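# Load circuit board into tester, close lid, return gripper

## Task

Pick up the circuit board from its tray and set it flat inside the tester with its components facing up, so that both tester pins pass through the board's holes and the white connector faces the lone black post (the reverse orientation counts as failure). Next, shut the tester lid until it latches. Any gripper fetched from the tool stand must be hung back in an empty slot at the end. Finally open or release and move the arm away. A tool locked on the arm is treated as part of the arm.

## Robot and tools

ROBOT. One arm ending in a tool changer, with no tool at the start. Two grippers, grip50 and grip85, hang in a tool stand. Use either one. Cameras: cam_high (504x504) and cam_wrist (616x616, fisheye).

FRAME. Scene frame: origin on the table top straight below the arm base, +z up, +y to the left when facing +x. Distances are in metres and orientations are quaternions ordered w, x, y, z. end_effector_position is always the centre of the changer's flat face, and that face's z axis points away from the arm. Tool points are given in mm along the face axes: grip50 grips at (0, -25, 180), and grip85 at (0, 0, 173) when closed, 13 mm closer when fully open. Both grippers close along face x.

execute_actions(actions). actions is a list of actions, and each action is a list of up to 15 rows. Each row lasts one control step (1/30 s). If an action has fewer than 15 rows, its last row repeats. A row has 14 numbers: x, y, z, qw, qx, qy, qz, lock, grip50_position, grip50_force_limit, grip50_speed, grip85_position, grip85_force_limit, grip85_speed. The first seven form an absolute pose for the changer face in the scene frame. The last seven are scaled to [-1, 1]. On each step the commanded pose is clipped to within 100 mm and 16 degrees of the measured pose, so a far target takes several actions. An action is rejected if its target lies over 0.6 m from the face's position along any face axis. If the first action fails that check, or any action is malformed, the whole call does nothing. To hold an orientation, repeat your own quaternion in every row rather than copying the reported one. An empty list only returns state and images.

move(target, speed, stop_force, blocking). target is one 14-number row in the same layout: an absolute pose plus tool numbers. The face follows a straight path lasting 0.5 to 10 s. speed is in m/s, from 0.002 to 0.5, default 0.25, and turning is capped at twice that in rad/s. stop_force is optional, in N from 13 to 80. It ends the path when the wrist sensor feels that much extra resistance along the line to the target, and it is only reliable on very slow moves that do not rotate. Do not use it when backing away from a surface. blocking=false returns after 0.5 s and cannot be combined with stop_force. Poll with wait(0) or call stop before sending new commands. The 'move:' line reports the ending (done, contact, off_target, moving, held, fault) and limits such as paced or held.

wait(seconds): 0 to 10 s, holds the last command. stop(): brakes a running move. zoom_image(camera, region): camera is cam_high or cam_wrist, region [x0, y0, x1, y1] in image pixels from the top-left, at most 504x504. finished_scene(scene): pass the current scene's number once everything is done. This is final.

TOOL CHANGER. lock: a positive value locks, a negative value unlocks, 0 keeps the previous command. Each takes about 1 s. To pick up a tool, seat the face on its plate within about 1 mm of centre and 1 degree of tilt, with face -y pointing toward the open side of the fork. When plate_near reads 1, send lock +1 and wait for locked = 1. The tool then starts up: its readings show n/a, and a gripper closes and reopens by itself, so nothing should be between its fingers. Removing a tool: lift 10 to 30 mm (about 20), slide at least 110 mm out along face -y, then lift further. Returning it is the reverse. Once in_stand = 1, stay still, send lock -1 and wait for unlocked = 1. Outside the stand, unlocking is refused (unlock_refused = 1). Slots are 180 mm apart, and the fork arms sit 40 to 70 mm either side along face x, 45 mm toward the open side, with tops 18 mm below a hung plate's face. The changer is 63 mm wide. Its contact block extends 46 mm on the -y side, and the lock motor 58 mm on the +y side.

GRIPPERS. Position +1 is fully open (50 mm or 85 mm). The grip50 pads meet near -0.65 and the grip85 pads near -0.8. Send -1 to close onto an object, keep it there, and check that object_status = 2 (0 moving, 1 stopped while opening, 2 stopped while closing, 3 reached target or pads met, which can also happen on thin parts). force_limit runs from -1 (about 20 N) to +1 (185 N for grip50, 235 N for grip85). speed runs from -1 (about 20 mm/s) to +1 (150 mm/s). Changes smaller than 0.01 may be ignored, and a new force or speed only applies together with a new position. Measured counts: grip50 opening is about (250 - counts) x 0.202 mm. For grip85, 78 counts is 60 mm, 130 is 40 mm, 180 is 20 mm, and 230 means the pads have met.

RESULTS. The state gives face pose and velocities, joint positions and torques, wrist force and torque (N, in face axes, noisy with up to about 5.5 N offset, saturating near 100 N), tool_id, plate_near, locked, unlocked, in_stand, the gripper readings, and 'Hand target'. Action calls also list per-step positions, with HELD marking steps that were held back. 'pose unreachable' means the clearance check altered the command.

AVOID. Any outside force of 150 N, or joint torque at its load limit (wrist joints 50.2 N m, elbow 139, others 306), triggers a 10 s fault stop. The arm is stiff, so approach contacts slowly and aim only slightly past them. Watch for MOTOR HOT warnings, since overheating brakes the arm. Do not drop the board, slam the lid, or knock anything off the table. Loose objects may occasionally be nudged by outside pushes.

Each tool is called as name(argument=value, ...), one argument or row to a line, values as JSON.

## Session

execute_actions(
  actions=[],
)

Scene clock: 0.00 s.
end_effector_position=(+0.9951, +0.4037, +0.3599) locked=0 unlocked=1 plate_near=0 in_stand=0 unlock_refused=0 tool_id=none grip50_position_measured=n/a grip50_object_status=n/a grip85_position_measured=n/a grip85_object_status=n/a end_effector_quat_wxyz=(+0.189, +0.598, -0.519, +0.581) end_effector_velocity=(+0.000, -0.000, -0.000) end_effector_angular_velocity=(+0.000, -0.000, -0.001)
Joint positions: [ 0.38  -0.767  1.266 -2.595 -2.845  2.998]
Joint velocities: [-0.     0.     0.    -0.     0.     0.001]
Joint torques (N m, as the arm reports them, + toward a larger angle): no reading
Motor temperatures (°C, as the motors report them): [28 25 30 33 35 28]
Wrist force (N, on the end effector, along its own x y z axes, offset not removed): no reading
Wrist torque (N m, same axes, about the end effector's origin, offset not removed): no reading
Hand target: +0.995, +0.404, +0.360; +0.189, +0.598, -0.519, +0.581

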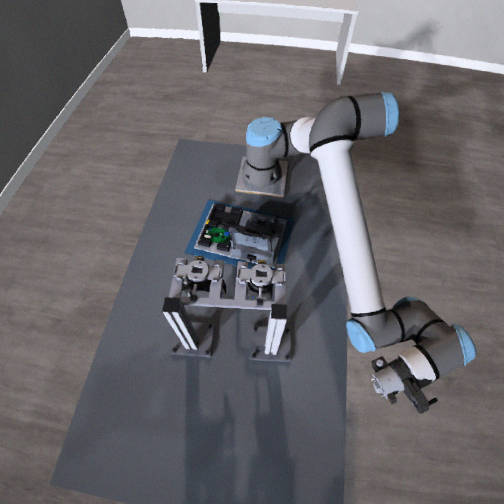

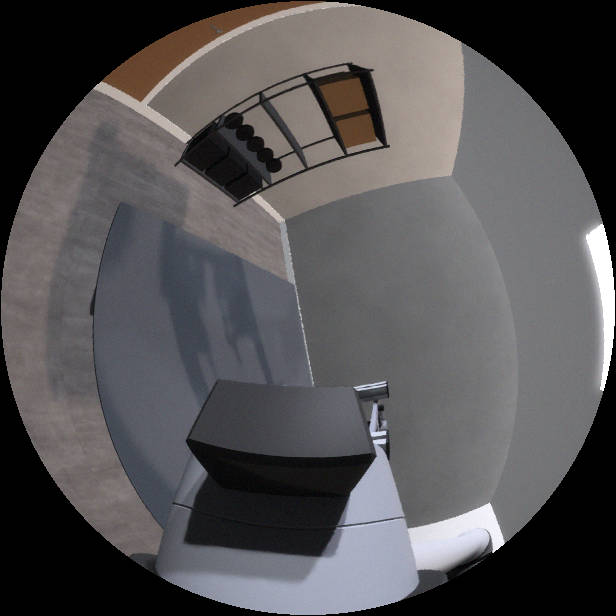

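zoom_image(
  camera="cam_high",
  region=[150, 190, 320, 360],
)

Region (150, 190, 320, 360) of cam_high's 504x504 image, scaled by 2.965, with more detail than that image has.

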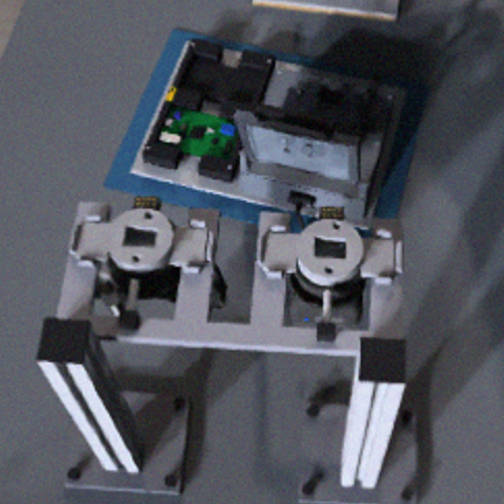

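move(
  target=[0.88,0.25,0.55,0,0.843,-0.537,0,0,1,0,0,1,0,0],
  speed=0.5,
)

move(
  target=[0.747,-0.096,0.52,0,0.6794,0.7337,0,0,1,0,0,1,0,0],
  speed=0.5,
)

zoom_image(
  camera="cam_wrist",
  region=[220, 240, 380, 400],
)

Scene clock: 16.57 s.
end_effector_position=(+0.8797, +0.2502, +0.5496) locked=0 unlocked=1 plate_near=0 in_stand=0 unlock_refused=0 tool_id=none grip50_position_measured=n/a grip50_object_status=n/a grip85_position_measured=n/a grip85_object_status=n/a end_effector_quat_wxyz=(+0.000, +0.843, -0.537, +0.001) end_effector_velocity=(-0.001, -0.001, +0.001) end_effector_angular_velocity=(+0.009, +0.013, +0.005)
Joint positions: [ 0.076 -1.225  1.287 -1.634 -1.573  2.792]
Joint velocities: [-0.003  0.001 -0.006  0.016  0.011 -0.008]
Joint torques (N m, as the arm reports them, + toward a larger angle): [-12.01 -77.99 -58.45  -2.07   0.71  -3.19]
Motor temperatures (°C, as the motors report them): [28 25 30 33 35 28]
Wrist force (N, on the end effector, along its own x y z axes, offset not removed): [0.0 -0.8 -3.8]
Wrist torque (N m, same axes, about the end effector's origin, offset not removed): [-0.05 -0.30 -0.22]
Hand target: +0.880, +0.250, +0.550; -0.000, +0.844, -0.537, -0.000
Off the commanded pose: 0.001 m, 0 deg.
move: done

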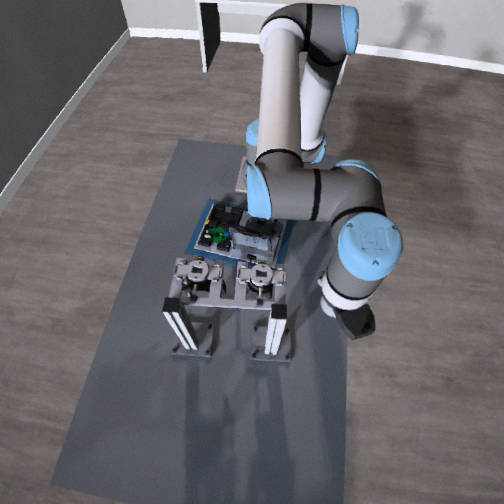

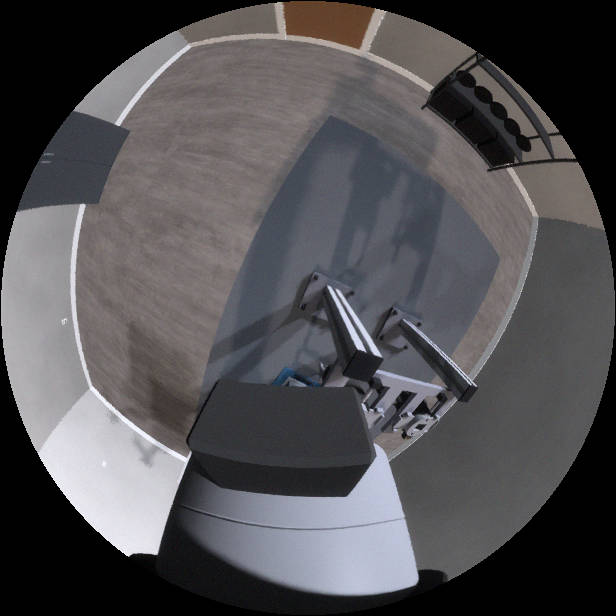

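Scene clock: 20.07 s.
end_effector_position=(+0.7468, -0.0954, +0.5199) locked=0 unlocked=1 plate_near=0 in_stand=0 unlock_refused=0 tool_id=none grip50_position_measured=n/a grip50_object_status=n/a grip85_position_measured=n/a grip85_object_status=n/a end_effector_quat_wxyz=(-0.000, +0.680, +0.733, +0.000) end_effector_velocity=(-0.001, -0.002, +0.000) end_effector_angular_velocity=(+0.001, -0.001, +0.014)
Joint positions: [-0.37  -1.489  1.663 -1.744 -1.571 -0.435]
Joint velocities: [-0.003 -0.002  0.001 -0.001  0.002 -0.018]
Joint torques (N m, as the arm reports them, + toward a larger angle): [-10.55 -83.19 -41.44  -9.01   1.26  -2.91]
Motor temperatures (°C, as the motors report them): [28 25 30 33 35 28]
Wrist force (N, on the end effector, along its own x y z axes, offset not removed): [-1.4 0.1 -0.3]
Wrist torque (N m, same axes, about the end effector's origin, offset not removed): [-0.02 -0.07 -0.22]
Hand target: +0.747, -0.096, +0.520; -0.000, +0.679, +0.734, +0.000
Off the commanded pose: 0.001 m, 0 deg.
move: done

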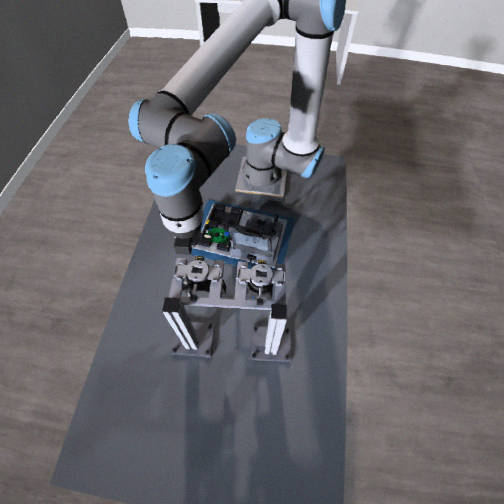

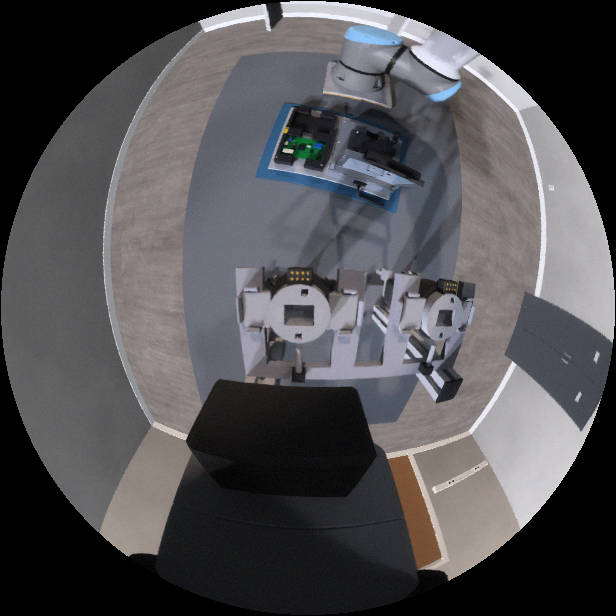

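Region (220, 240, 380, 400) of cam_wrist's 616x616 image, scaled by 3.150, with more detail than that image has.

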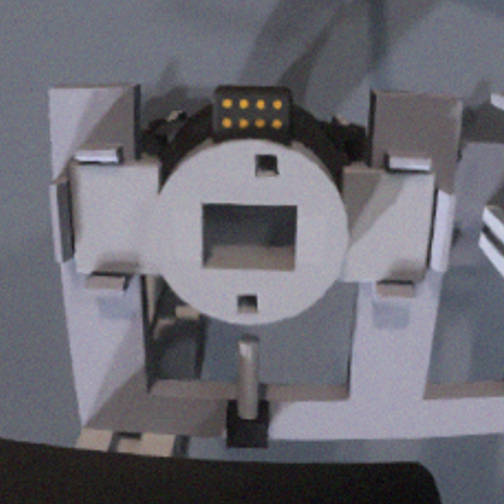

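move(
  target=[0.7504,-0.0946,0.372,0,0.6794,0.7337,0,0,1,0,0,1,0,0],
  speed=0.2,
)

zoom_image(
  camera="cam_wrist",
  region=[150, 250, 450, 500],
)

Scene clock: 28.63 s.
end_effector_position=(+0.7503, -0.0946, +0.3724) locked=0 unlocked=1 plate_near=0 in_stand=0 unlock_refused=0 tool_id=none grip50_position_measured=n/a grip50_object_status=n/a grip85_position_measured=n/a grip85_object_status=n/a end_effector_quat_wxyz=(-0.000, +0.679, +0.734, -0.000) end_effector_velocity=(+0.000, -0.001, -0.002) end_effector_angular_velocity=(-0.000, -0.001, +0.001)
Joint positions: [-0.368 -1.411  1.845 -2.006 -1.572 -0.434]
Joint velocities: [-0.001  0.002  0.002 -0.005 -0.    -0.002]
Joint torques (N m, as the arm reports them, + toward a larger angle): [ 11.2  -54.58 -39.16  -8.28  -2.17   3.51]
Motor temperatures (°C, as the motors report them): [28 25 30 33 35 28]
Wrist force (N, on the end effector, along its own x y z axes, offset not removed): [-1.8 -2.0 -2.6]
Wrist torque (N m, same axes, about the end effector's origin, offset not removed): [-0.16 -0.11 -0.18]
Hand target: +0.750, -0.095, +0.372; +0.000, +0.679, +0.734, -0.000
Off the commanded pose: 0.000 m, 0 deg.
move: done

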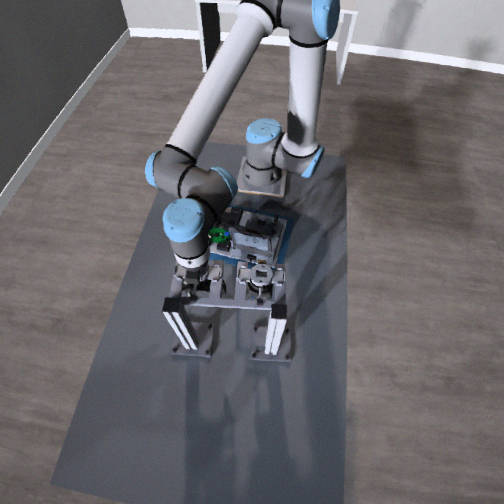

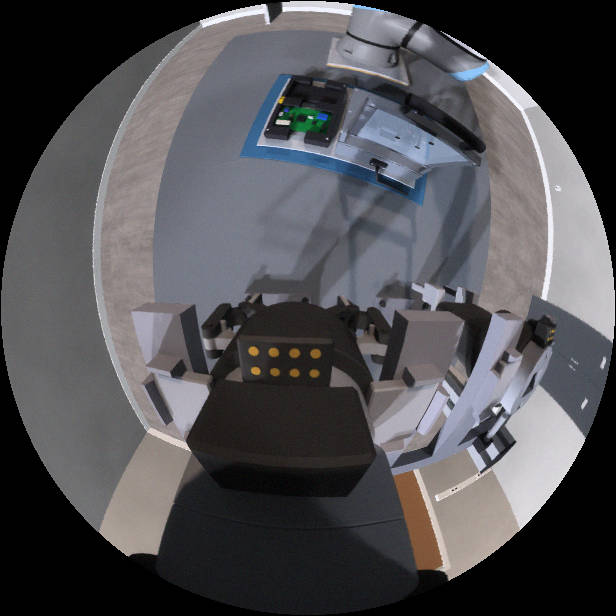

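Region (150, 250, 450, 500) of cam_wrist's 616x616 image, scaled by 1.680, with more detail than that image has.

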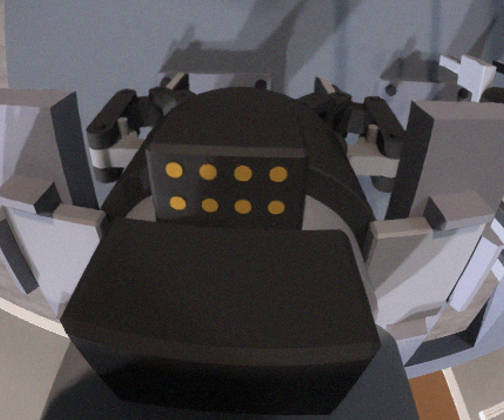

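move(
  target=[0.7505,-0.0958,0.366,0,0.6794,0.7337,0,0,1,0,0,1,0,0],
  speed=0.03,
)

move(
  target=[0.7505,-0.0958,0.352,0,0.6794,0.7337,0,0,1,0,0,1,0,0],
  speed=0.005,
  stop_force=15,
)

Scene clock: 36.97 s.
end_effector_position=(+0.7505, -0.0957, +0.3663) locked=0 unlocked=1 plate_near=0 in_stand=0 unlock_refused=0 tool_id=none grip50_position_measured=n/a grip50_object_status=n/a grip85_position_measured=n/a grip85_object_status=n/a end_effector_quat_wxyz=(-0.000, +0.679, +0.734, -0.000) end_effector_velocity=(+0.000, -0.001, -0.004) end_effector_angular_velocity=(+0.000, +0.002, -0.002)
Joint positions: [-0.369 -1.406  1.851 -2.016 -1.572 -0.435]
Joint velocities: [-0.002  0.004  0.003 -0.005 -0.     0.001]
Joint torques (N m, as the arm reports them, + toward a larger angle): [-12.36 -54.31 -40.83  -9.3   -1.83  -2.79]
Motor temperatures (°C, as the motors report them): [28 25 30 33 35 28]
Wrist force (N, on the end effector, along its own x y z axes, offset not removed): [0.9 -2.7 -1.5]
Wrist torque (N m, same axes, about the end effector's origin, offset not removed): [-0.24 -0.29 -0.15]
Hand target: +0.750, -0.096, +0.366; -0.000, +0.679, +0.734, +0.000
Off the commanded pose: 0.000 m, 0 deg.
move: done

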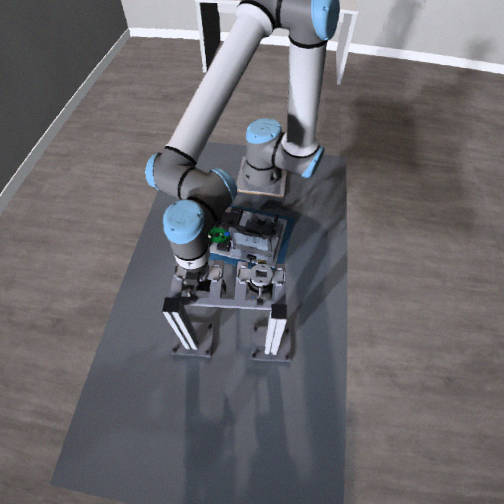

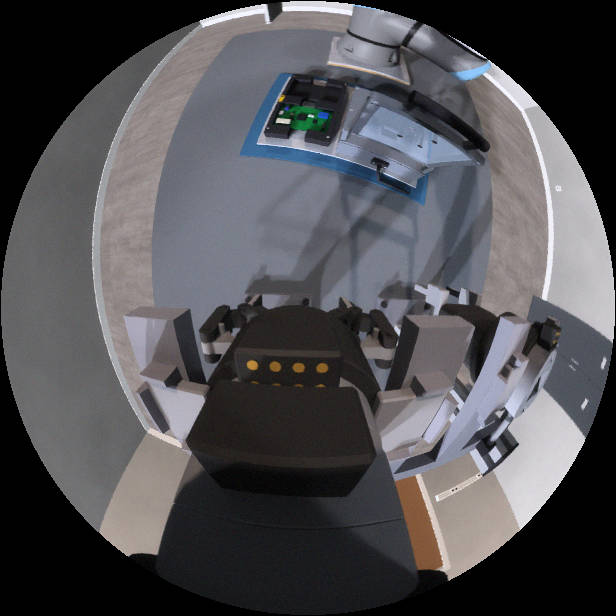

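Scene clock: 38.57 s.
end_effector_position=(+0.7505, -0.0957, +0.3603) locked=0 unlocked=1 plate_near=1 in_stand=1 unlock_refused=0 tool_id=none grip50_position_measured=n/a grip50_object_status=n/a grip85_position_measured=n/a grip85_object_status=n/a end_effector_quat_wxyz=(+0.000, +0.679, +0.734, +0.000) end_effector_velocity=(-0.000, +0.001, +0.001) end_effector_angular_velocity=(+0.001, +0.002, +0.001)
Joint positions: [-0.369 -1.401  1.858 -2.027 -1.572 -0.435]
Joint velocities: [ 0.001 -0.    -0.001  0.004  0.     0.   ]
Joint torques (N m, as the arm reports them, + toward a larger angle): [-11.92 -51.93 -34.33   0.81  -1.72  -2.68]
Motor temperatures (°C, as the motors report them): [28 25 30 33 35 28]
Wrist force (N, on the end effector, along its own x y z axes, offset not removed): [4.9 -9.1 -39.3]
Wrist torque (N m, same axes, about the end effector's origin, offset not removed): [0.88 -0.78 0.01]
Hand target: +0.751, -0.096, +0.361; +0.000, +0.679, +0.734, +0.000
Off the commanded pose: 0.008 m, 0 deg.
move: contact

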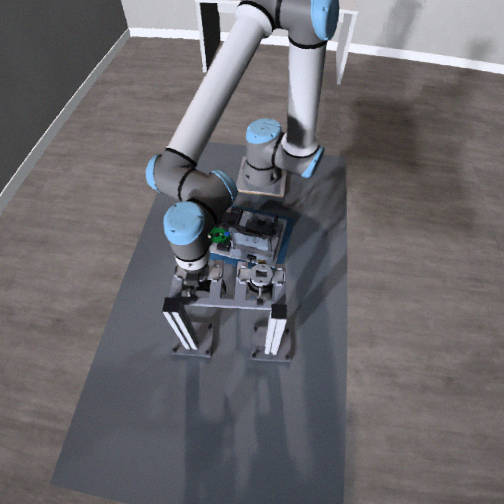

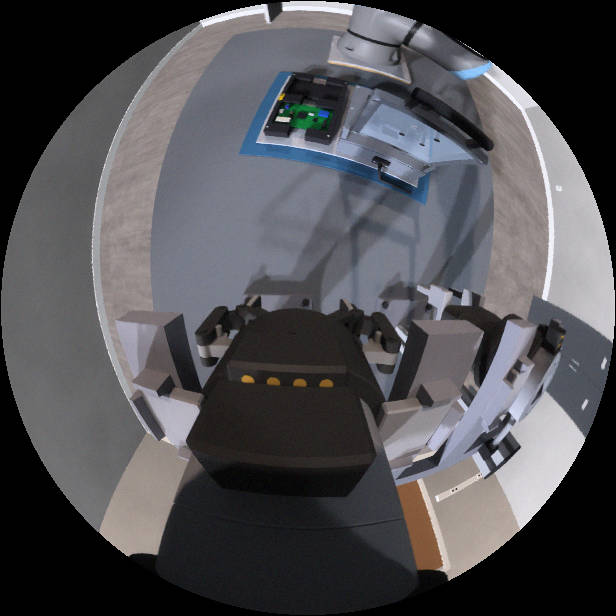

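execute_actions(
  actions=[
    [[0.7503,-0.0957,0.3608,0,0.6794,0.7337,0,1,1,0,0,1,-0.6,0]],
    [[0.7503,-0.0957,0.3608,0,0.6794,0.7337,0,1,1,0,0,1,-0.6,0]],
    [[0.7503,-0.0957,0.3608,0,0.6794,0.7337,0,1,1,0,0,1,-0.6,0]],
  ],
)

Scene clock: 42.47 s.
end_effector_position=(+0.7503, -0.0957, +0.3608) locked=1 unlocked=0 plate_near=1 in_stand=1 unlock_refused=0 tool_id=grip85 grip50_position_measured=n/a grip50_object_status=n/a grip85_position_measured=n/a grip85_object_status=n/a end_effector_quat_wxyz=(+0.000, +0.679, +0.734, +0.000) end_effector_velocity=(+0.000, +0.001, -0.000) end_effector_angular_velocity=(+0.000, +0.000, +0.001)
Joint positions: [-0.369 -1.402  1.857 -2.026 -1.572 -0.435]
Joint velocities: [ 0.001  0.    -0.    -0.    -0.     0.001]
Joint torques (N m, as the arm reports them, + toward a larger angle): [-10.26 -96.82 -38.84   1.03  -0.66   3.67]
Motor temperatures (°C, as the motors report them): [28 25 30 33 35 28]
Wrist force (N, on the end effector, along its own x y z axes, offset not removed): [-6.6 28.2 -3.9]
Wrist torque (N m, same axes, about the end effector's origin, offset not removed): [-0.39 -0.58 -1.80]
Hand target: +0.750, -0.096, +0.361; +0.000, +0.679, +0.734, +0.000
Off the commanded pose: 0.000 m, 0 deg.
Step readings (end_effector_position; steps 1 to 15: 1st action; 16 to 30: 2nd action; 31 to 45: 3rd action):
0: (+0.7505, -0.0957, +0.3606)
1: (+0.7505, -0.0957, +0.3606)
2: (+0.7505, -0.0957, +0.3606)
4: (+0.7505, -0.0957, +0.3607)
8: (+0.7504, -0.0957, +0.3608)
15: (+0.7503, -0.0957, +0.3608)
16: (+0.7503, -0.0957, +0.3608)
17: (+0.7503, -0.0957, +0.3608)
19: (+0.7503, -0.0957, +0.3608)
23: (+0.7503, -0.0957, +0.3608)
30: (+0.7503, -0.0957, +0.3608)
31: (+0.7503, -0.0957, +0.3608)
32: (+0.7503, -0.0957, +0.3608)
34: (+0.7503, -0.0957, +0.3608)
38: (+0.7503, -0.0957, +0.3608)
45: end_effector_position above

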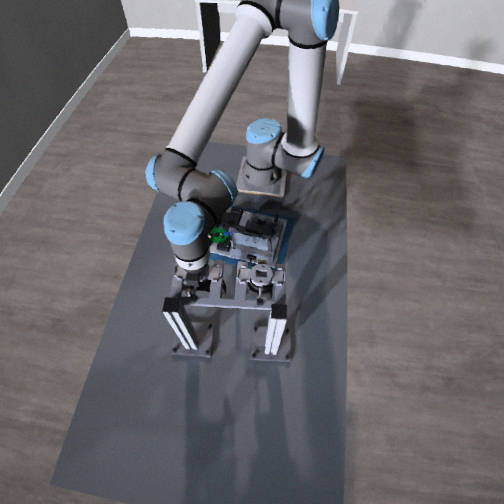

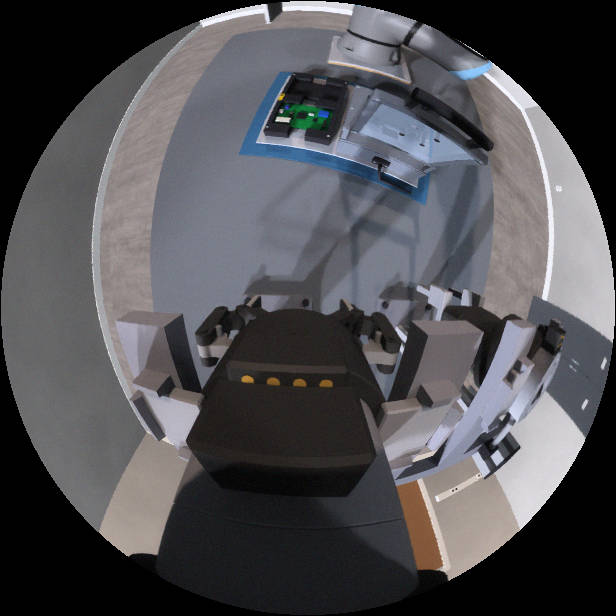

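move(
  target=[0.7507,-0.0957,0.383,0,0.6769,0.7361,0,0,1,0,0,1,-0.6,0],
  speed=0.06,
)

move(
  target=[0.636,-0.1053,0.383,0,0.6769,0.7361,0,0,1,0,0,1,-0.6,0],
  speed=0.2,
)

move(
  target=[0.50,-0.18,0.36,0,0.9983,-0.0576,0,0,1,0,0,1,-0.6,0],
  speed=0.5,
)

move(
  target=[0.396,-0.1205,0.235,0,0.9983,-0.0576,0,0,1,0,0,1,-0.6,0],
  speed=0.3,
)

zoom_image(
  camera="cam_wrist",
  region=[220, 200, 380, 360],
)

Scene clock: 56.87 s.
end_effector_position=(+0.7507, -0.0957, +0.3827) locked=1 unlocked=0 plate_near=1 in_stand=0 unlock_refused=0 tool_id=grip85 grip50_position_measured=n/a grip50_object_status=n/a grip85_position_measured=3 grip85_object_status=3 end_effector_quat_wxyz=(+0.000, +0.677, +0.736, -0.000) end_effector_velocity=(+0.001, +0.001, +0.002) end_effector_angular_velocity=(+0.000, +0.000, +0.001)
Joint positions: [-0.369 -1.417  1.833 -1.987 -1.572 -0.442]
Joint velocities: [ 0.002 -0.001 -0.003  0.004  0.     0.001]
Joint torques (N m, as the arm reports them, + toward a larger angle): [  7.29 -94.79 -63.14  -3.32   0.97  -3.18]
Motor temperatures (°C, as the motors report them): [28 25 30 33 35 28]
Wrist force (N, on the end effector, along its own x y z axes, offset not removed): [0.7 0.7 -2.2]
Wrist torque (N m, same axes, about the end effector's origin, offset not removed): [0.07 -0.32 -0.20]
Hand target: +0.751, -0.096, +0.383; +0.000, +0.677, +0.736, +0.000
Off the commanded pose: 0.000 m, 0 deg.
move: done

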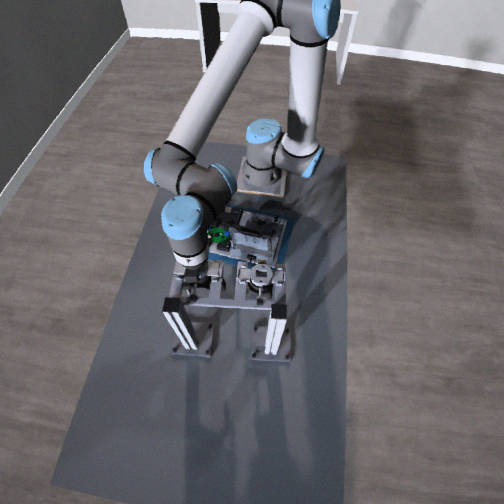

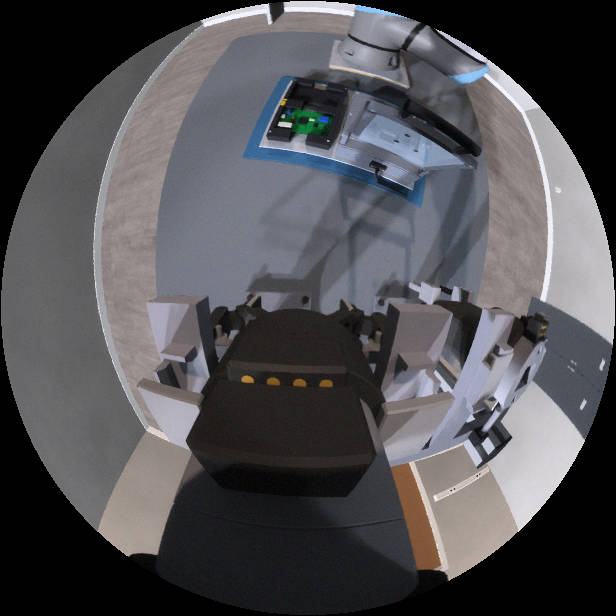

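Scene clock: 58.10 s.
end_effector_position=(+0.6363, -0.1051, +0.3829) locked=1 unlocked=0 plate_near=1 in_stand=0 unlock_refused=0 tool_id=grip85 grip50_position_measured=n/a grip50_object_status=n/a grip85_position_measured=3 grip85_object_status=3 end_effector_quat_wxyz=(-0.000, +0.677, +0.736, +0.000) end_effector_velocity=(-0.002, +0.000, +0.000) end_effector_angular_velocity=(-0.000, -0.000, +0.003)
Joint positions: [-0.447 -1.601  2.03  -2.    -1.572 -0.52 ]
Joint velocities: [-0.001 -0.004  0.004  0.     0.    -0.004]
Joint torques (N m, as the arm reports them, + toward a larger angle): [ -9.49 -76.77 -47.65  -3.91   1.9   -2.89]
Motor temperatures (°C, as the motors report them): [28 25 30 33 35 28]
Wrist force (N, on the end effector, along its own x y z axes, offset not removed): [2.8 -0.7 -1.0]
Wrist torque (N m, same axes, about the end effector's origin, offset not removed): [0.00 -0.39 -0.06]
Hand target: +0.636, -0.105, +0.383; -0.000, +0.677, +0.736, +0.000
Off the commanded pose: 0.000 m, 0 deg.
move: done

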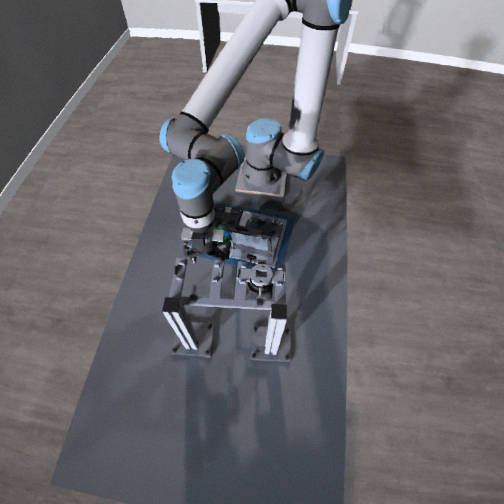

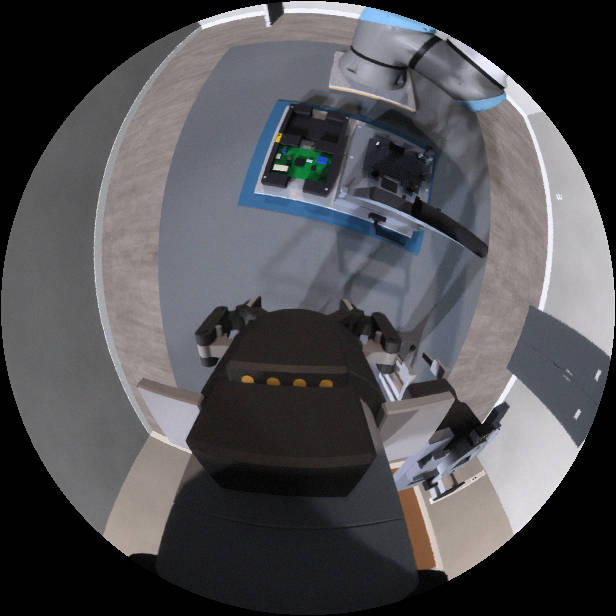

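Scene clock: 60.57 s.
end_effector_position=(+0.5002, -0.1797, +0.3599) locked=1 unlocked=0 plate_near=1 in_stand=0 unlock_refused=0 tool_id=grip85 grip50_position_measured=n/a grip50_object_status=n/a grip85_position_measured=3 grip85_object_status=3 end_effector_quat_wxyz=(-0.000, +0.998, -0.057, +0.000) end_effector_velocity=(-0.001, -0.000, -0.000) end_effector_angular_velocity=(-0.001, +0.001, -0.015)
Joint positions: [-0.688 -1.791  2.236 -2.016 -1.571  1.006]
Joint velocities: [-0.001 -0.001  0.001 -0.001 -0.001  0.014]
Joint torques (N m, as the arm reports them, + toward a larger angle): [-10.4  -56.17 -46.39 -10.49  -2.17   3.48]
Motor temperatures (°C, as the motors report them): [28 25 30 33 35 28]
Wrist force (N, on the end effector, along its own x y z axes, offset not removed): [-3.0 -1.3 -2.0]
Wrist torque (N m, same axes, about the end effector's origin, offset not removed): [-0.04 -0.08 -0.10]
Hand target: +0.500, -0.180, +0.360; -0.000, +0.998, -0.058, -0.000
Off the commanded pose: 0.000 m, 0 deg.
move: done

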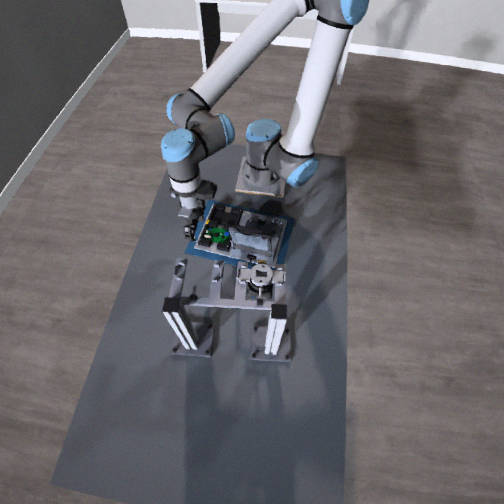

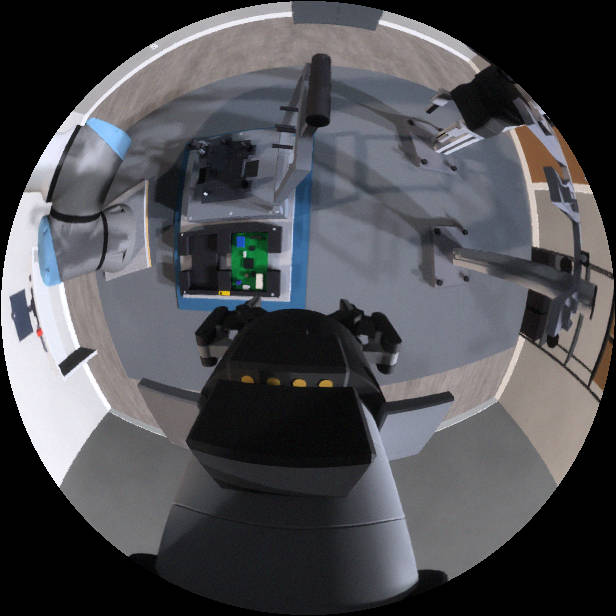

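Scene clock: 61.83 s.
end_effector_position=(+0.3962, -0.1205, +0.2352) locked=1 unlocked=0 plate_near=1 in_stand=0 unlock_refused=0 tool_id=grip85 grip50_position_measured=n/a grip50_object_status=n/a grip85_position_measured=3 grip85_object_status=3 end_effector_quat_wxyz=(-0.000, +0.998, -0.058, -0.000) end_effector_velocity=(-0.002, +0.001, -0.002) end_effector_angular_velocity=(+0.001, +0.000, +0.001)
Joint positions: [-0.739 -1.89   2.559 -2.241 -1.572  0.958]
Joint velocities: [-0.001 -0.001  0.005 -0.004  0.    -0.002]
Joint torques (N m, as the arm reports them, + toward a larger angle): [-15.16 -33.49 -38.03 -10.97   1.5   -2.11]
Motor temperatures (°C, as the motors report them): [28 25 30 33 35 28]
Wrist force (N, on the end effector, along its own x y z axes, offset not removed): [2.3 0.6 -3.4]
Wrist torque (N m, same axes, about the end effector's origin, offset not removed): [0.13 -0.41 -0.10]
Hand target: +0.396, -0.120, +0.235; -0.000, +0.998, -0.058, +0.000
Off the commanded pose: 0.000 m, 0 deg.
move: done

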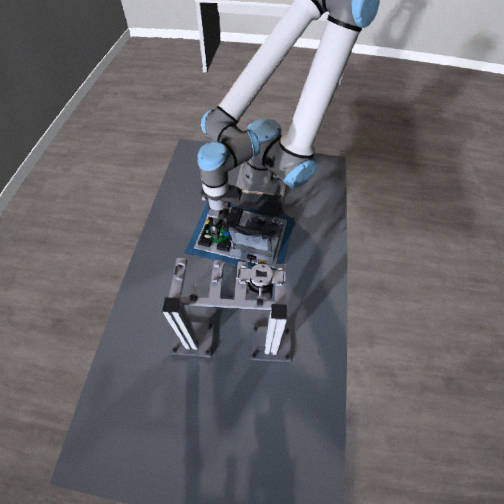

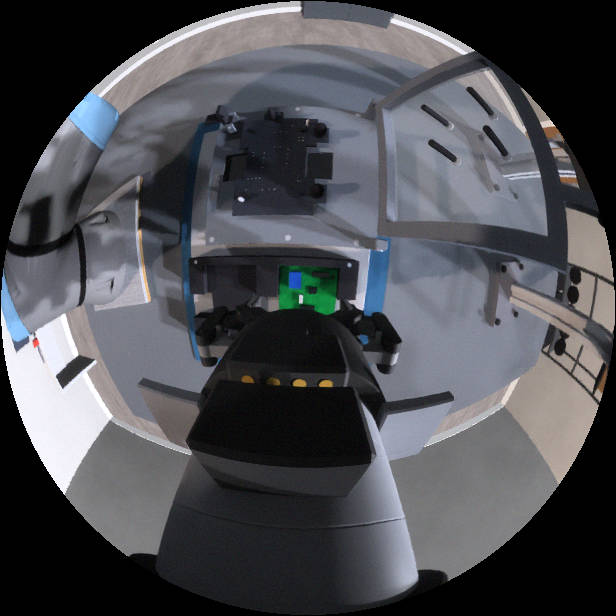

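Region (220, 200, 380, 360) of cam_wrist's 616x616 image, scaled by 3.150, with more detail than that image has.

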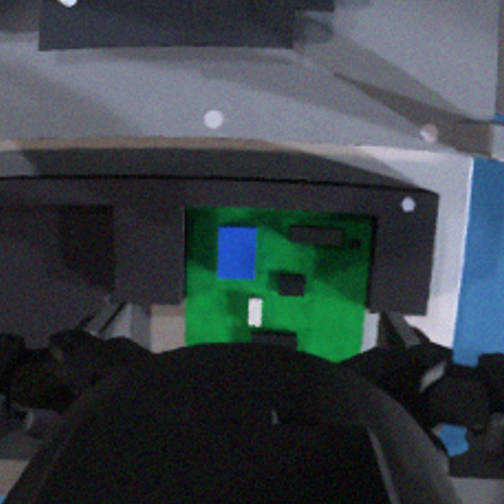

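execute_actions(
  actions=[],
)

Scene clock: 76.53 s.
end_effector_position=(+0.3960, -0.1204, +0.2350) locked=1 unlocked=0 plate_near=1 in_stand=0 unlock_refused=0 tool_id=grip85 grip50_position_measured=n/a grip50_object_status=n/a grip85_position_measured=3 grip85_object_status=3 end_effector_quat_wxyz=(-0.000, +0.998, -0.058, +0.000) end_effector_velocity=(-0.000, +0.000, -0.000) end_effector_angular_velocity=(+0.000, +0.000, -0.000)
Joint positions: [-0.739 -1.89   2.56  -2.241 -1.572  0.958]
Joint velocities: [ 0. -0. -0.  0.  0.  0.]
Joint torques (N m, as the arm reports them, + toward a larger angle): [-10.79 -37.45 -39.31 -10.29   1.39  -3.19]
Motor temperatures (°C, as the motors report them): [28 25 30 33 35 28]
Wrist force (N, on the end effector, along its own x y z axes, offset not removed): [1.8 -1.1 -0.7]
Wrist torque (N m, same axes, about the end effector's origin, offset not removed): [-0.02 -0.34 -0.14]
Hand target: +0.396, -0.120, +0.235; -0.000, +0.998, -0.058, +0.000
Off the commanded pose: 0.000 m, 0 deg.

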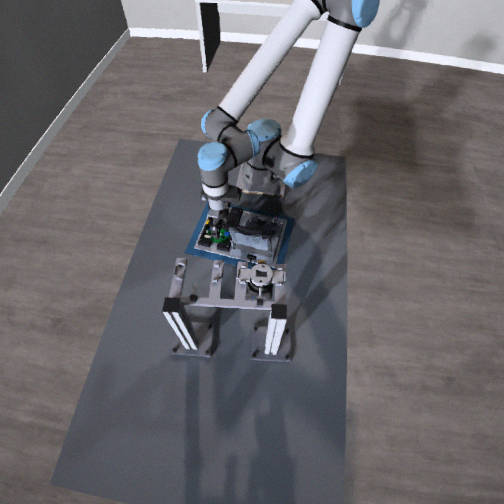

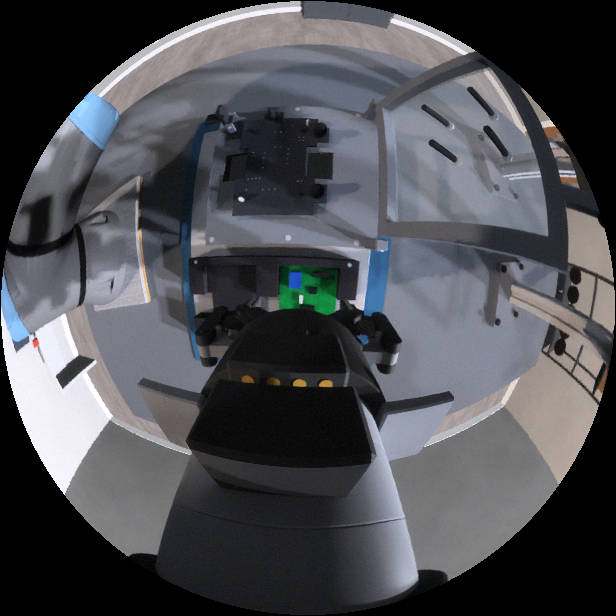

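move(
  target=[0.403,-0.135,0.228,0,0.99786,-0.0654,0,0,0,0,0,1,-0.6,0],
  speed=0.05,
)

zoom_image(
  camera="cam_wrist",
  region=[220,200,380,360],
)

Scene clock: 81.00 s.
end_effector_position=(+0.4029, -0.1348, +0.2281) locked=1 unlocked=0 plate_near=1 in_stand=0 unlock_refused=0 tool_id=grip85 grip50_position_measured=n/a grip50_object_status=n/a grip85_position_measured=3 grip85_object_status=3 end_effector_quat_wxyz=(-0.000, +0.998, -0.065, +0.000) end_effector_velocity=(+0.001, -0.002, -0.001) end_effector_angular_velocity=(-0.000, -0.000, -0.001)
Joint positions: [-0.755 -1.85   2.552 -2.273 -1.572  0.957]
Joint velocities: [-0.001  0.006 -0.001 -0.005 -0.    -0.   ]
Joint torques (N m, as the arm reports them, + toward a larger angle): [-10.09  -8.85 -53.83 -10.76  -0.31  -0.61]
Motor temperatures (°C, as the motors report them): [28 25 30 33 35 28]
Wrist force (N, on the end effector, along its own x y z axes, offset not removed): [-1.7 -2.2 1.4]
Wrist torque (N m, same axes, about the end effector's origin, offset not removed): [-0.12 -0.17 -0.03]
Hand target: +0.403, -0.135, +0.228; -0.000, +0.998, -0.065, +0.000
Off the commanded pose: 0.000 m, 0 deg.
move: done

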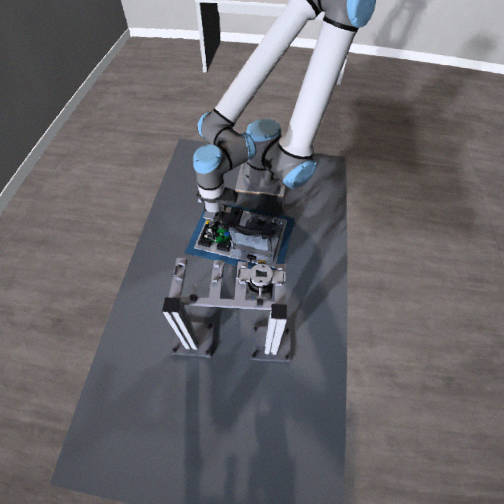

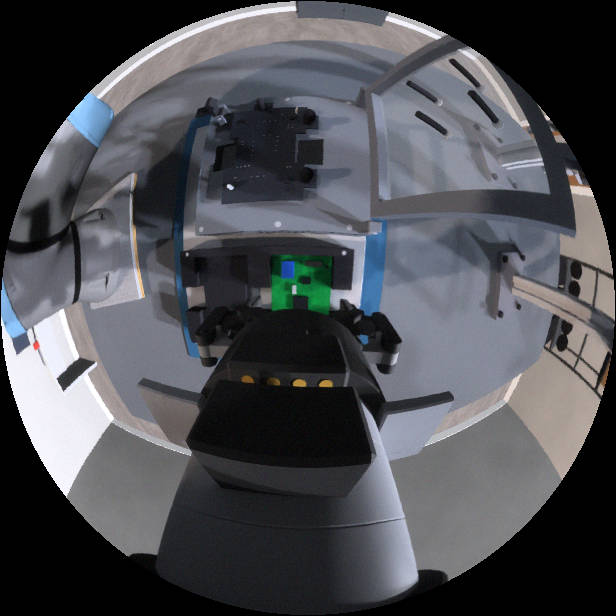

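Region (220, 200, 380, 360) of cam_wrist's 616x616 image, scaled by 3.150, with more detail than that image has.

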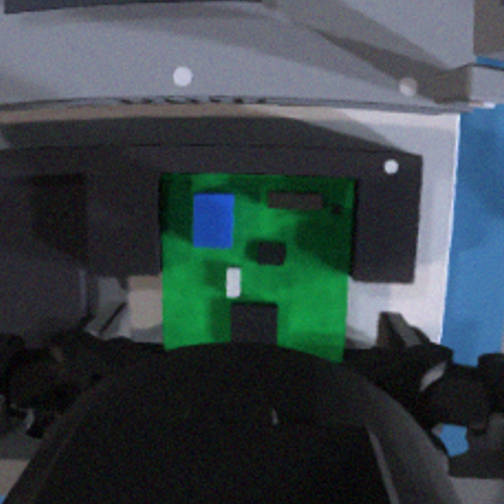

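move(
  target=[0.4038,-0.1361,0.197,0,0.99786,-0.0654,0,0,0,0,0,1,-0.6,0],
  speed=0.03,
  stop_force=15,
)

zoom_image(
  camera="cam_wrist",
  region=[220,200,380,360],
)

Scene clock: 87.20 s.
end_effector_position=(+0.4038, -0.1361, +0.1974) locked=1 unlocked=0 plate_near=1 in_stand=0 unlock_refused=0 tool_id=grip85 grip50_position_measured=n/a grip50_object_status=n/a grip85_position_measured=3 grip85_object_status=3 end_effector_quat_wxyz=(-0.000, +0.998, -0.065, -0.000) end_effector_velocity=(+0.000, +0.000, -0.002) end_effector_angular_velocity=(-0.000, -0.000, +0.002)
Joint positions: [-0.756 -1.784  2.583 -2.37  -1.572  0.956]
Joint velocities: [ 0.001  0.006  0.002 -0.008 -0.    -0.001]
Joint torques (N m, as the arm reports them, + toward a larger angle): [ -8.44 -15.49 -34.5   -9.9   -2.29  -2.75]
Motor temperatures (°C, as the motors report them): [28 25 30 33 35 28]
Wrist force (N, on the end effector, along its own x y z axes, offset not removed): [0.4 -2.7 -1.2]
Wrist torque (N m, same axes, about the end effector's origin, offset not removed): [-0.22 -0.34 -0.10]
Hand target: +0.404, -0.136, +0.197; -0.000, +0.998, -0.065, -0.000
Off the commanded pose: 0.000 m, 0 deg.
move: done

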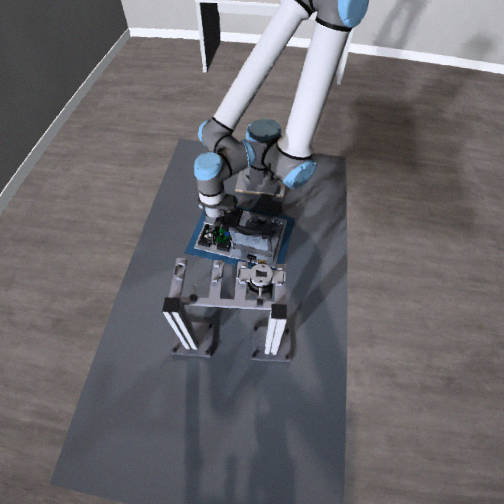

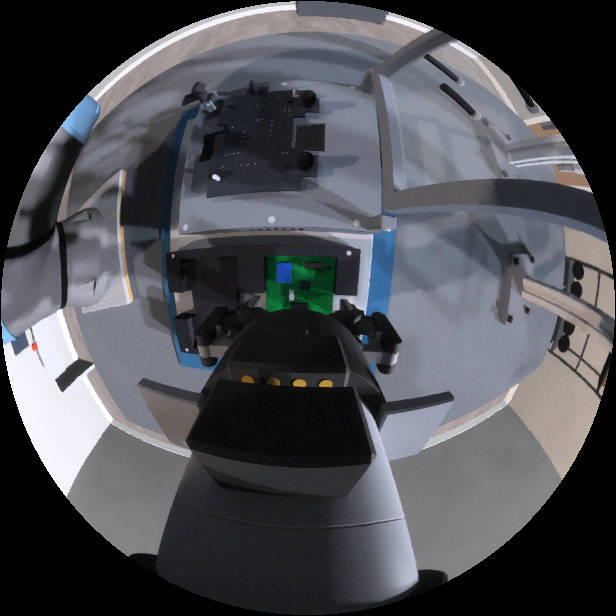

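Region (220, 200, 380, 360) of cam_wrist's 616x616 image, scaled by 3.150, with more detail than that image has.

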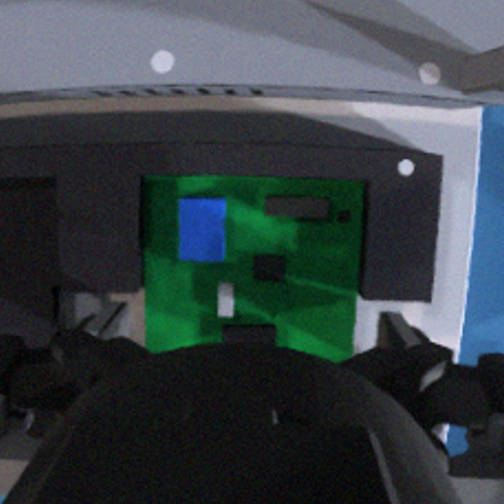

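execute_actions(
  actions=[
    [[0.4038,-0.1361,0.196,0,0.99786,-0.0654,0,0,0,0,0,0.75,-0.6,-0.5]],
    [[0.4038,-0.1361,0.196,0,0.99786,-0.0654,0,0,0,0,0,-1,-0.6,-0.9]],
    [[0.4038,-0.1361,0.196,0,0.99786,-0.0654,0,0,0,0,0,-1,-0.6,-0.9]],
  ],
)

Scene clock: 93.57 s.
end_effector_position=(+0.4038, -0.1361, +0.1960) locked=1 unlocked=0 plate_near=1 in_stand=0 unlock_refused=0 tool_id=grip85 grip50_position_measured=n/a grip50_object_status=n/a grip85_position_measured=48 grip85_object_status=2 end_effector_quat_wxyz=(-0.000, +0.998, -0.065, -0.000) end_effector_velocity=(+0.000, +0.001, -0.000) end_effector_angular_velocity=(+0.001, +0.001, +0.003)
Joint positions: [-0.756 -1.781  2.584 -2.375 -1.572  0.956]
Joint velocities: [ 0.002  0.001  0.    -0.     0.    -0.001]
Joint torques (N m, as the arm reports them, + toward a larger angle): [ 11.18  -2.87 -57.54 -16.28   9.84   3.77]
Motor temperatures (°C, as the motors report them): [28 25 30 33 35 28]
Wrist force (N, on the end effector, along its own x y z axes, offset not removed): [-43.2 -7.2 -48.7]
Wrist torque (N m, same axes, about the end effector's origin, offset not removed): [0.38 -6.95 -0.26]
Hand target: +0.404, -0.136, +0.196; -0.000, +0.998, -0.065, -0.000
Off the commanded pose: 0.000 m, 0 deg.
Step readings (end_effector_position; steps 1 to 15: 1st action; 16 to 30: 2nd action; 31 to 45: 3rd action):
0: (+0.4038, -0.1361, +0.1970)
1: (+0.4038, -0.1361, +0.1970)
2: (+0.4038, -0.1361, +0.1969)
4: (+0.4038, -0.1361, +0.1965)
8: (+0.4038, -0.1361, +0.1962)
15: (+0.4038, -0.1361, +0.1960)
16: (+0.4038, -0.1361, +0.1960)
17: (+0.4038, -0.1361, +0.1960)
19: (+0.4038, -0.1361, +0.1960)
23: (+0.4037, -0.1361, +0.1959)
30: (+0.4037, -0.1361, +0.1959)
31: (+0.4037, -0.1361, +0.1959)
32: (+0.4037, -0.1361, +0.1959)
34: (+0.4037, -0.1361, +0.1960)
38: (+0.4038, -0.1361, +0.1960)
45: end_effector_position above

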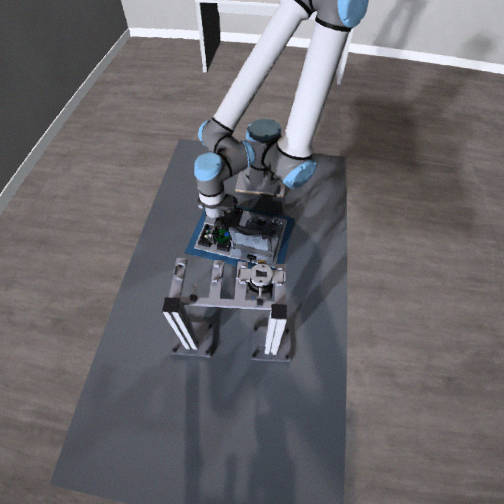

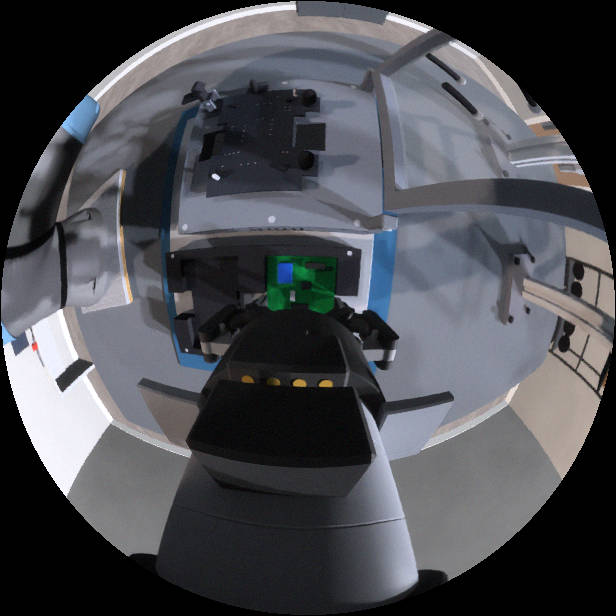

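move(
  target=[0.4033,-0.136,0.1985,0,0.99786,-0.0654,0,0,0,0,0,-1,-0.6,-0.9],
  speed=0.01,
)

Scene clock: 98.03 s.
end_effector_position=(+0.4034, -0.1360, +0.1984) locked=1 unlocked=0 plate_near=1 in_stand=0 unlock_refused=0 tool_id=grip85 grip50_position_measured=n/a grip50_object_status=n/a grip85_position_measured=48 grip85_object_status=2 end_effector_quat_wxyz=(-0.000, +0.998, -0.065, +0.000) end_effector_velocity=(-0.000, -0.000, +0.001) end_effector_angular_velocity=(-0.000, +0.001, -0.001)
Joint positions: [-0.756 -1.787  2.583 -2.367 -1.571  0.956]
Joint velocities: [-0.001 -0.003 -0.001  0.004 -0.001 -0.   ]
Joint torques (N m, as the arm reports them, + toward a larger angle): [ -9.86 -50.53 -62.36  -7.55  -0.18  -2.77]
Motor temperatures (°C, as the motors report them): [28 25 30 33 35 28]
Wrist force (N, on the end effector, along its own x y z axes, offset not removed): [-11.7 -2.8 6.3]
Wrist torque (N m, same axes, about the end effector's origin, offset not removed): [-0.04 -2.35 -0.19]
Hand target: +0.403, -0.136, +0.198; +0.000, +0.998, -0.065, +0.000
Off the commanded pose: 0.000 m, 0 deg.
move: done

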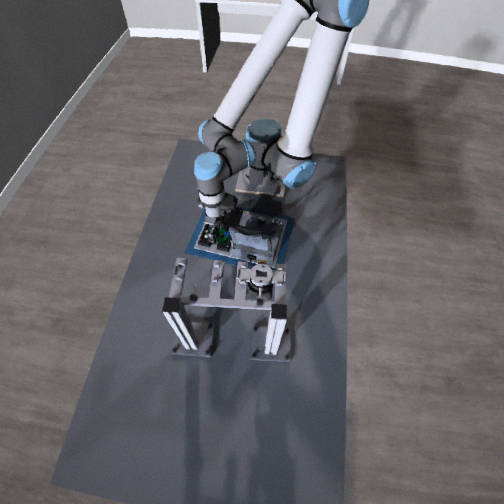

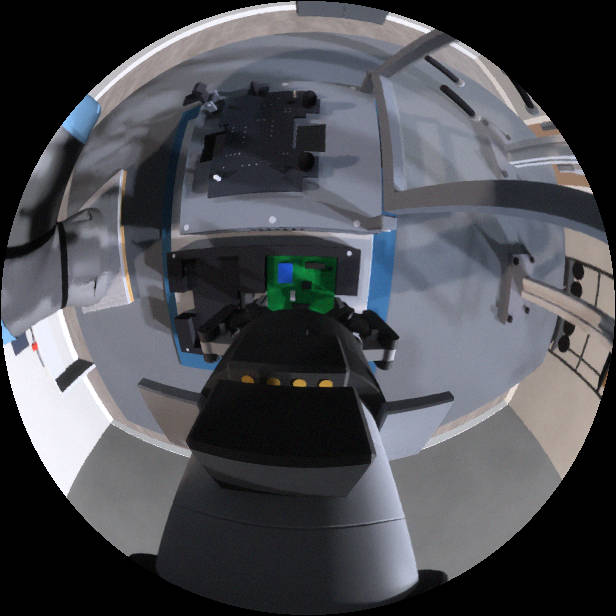

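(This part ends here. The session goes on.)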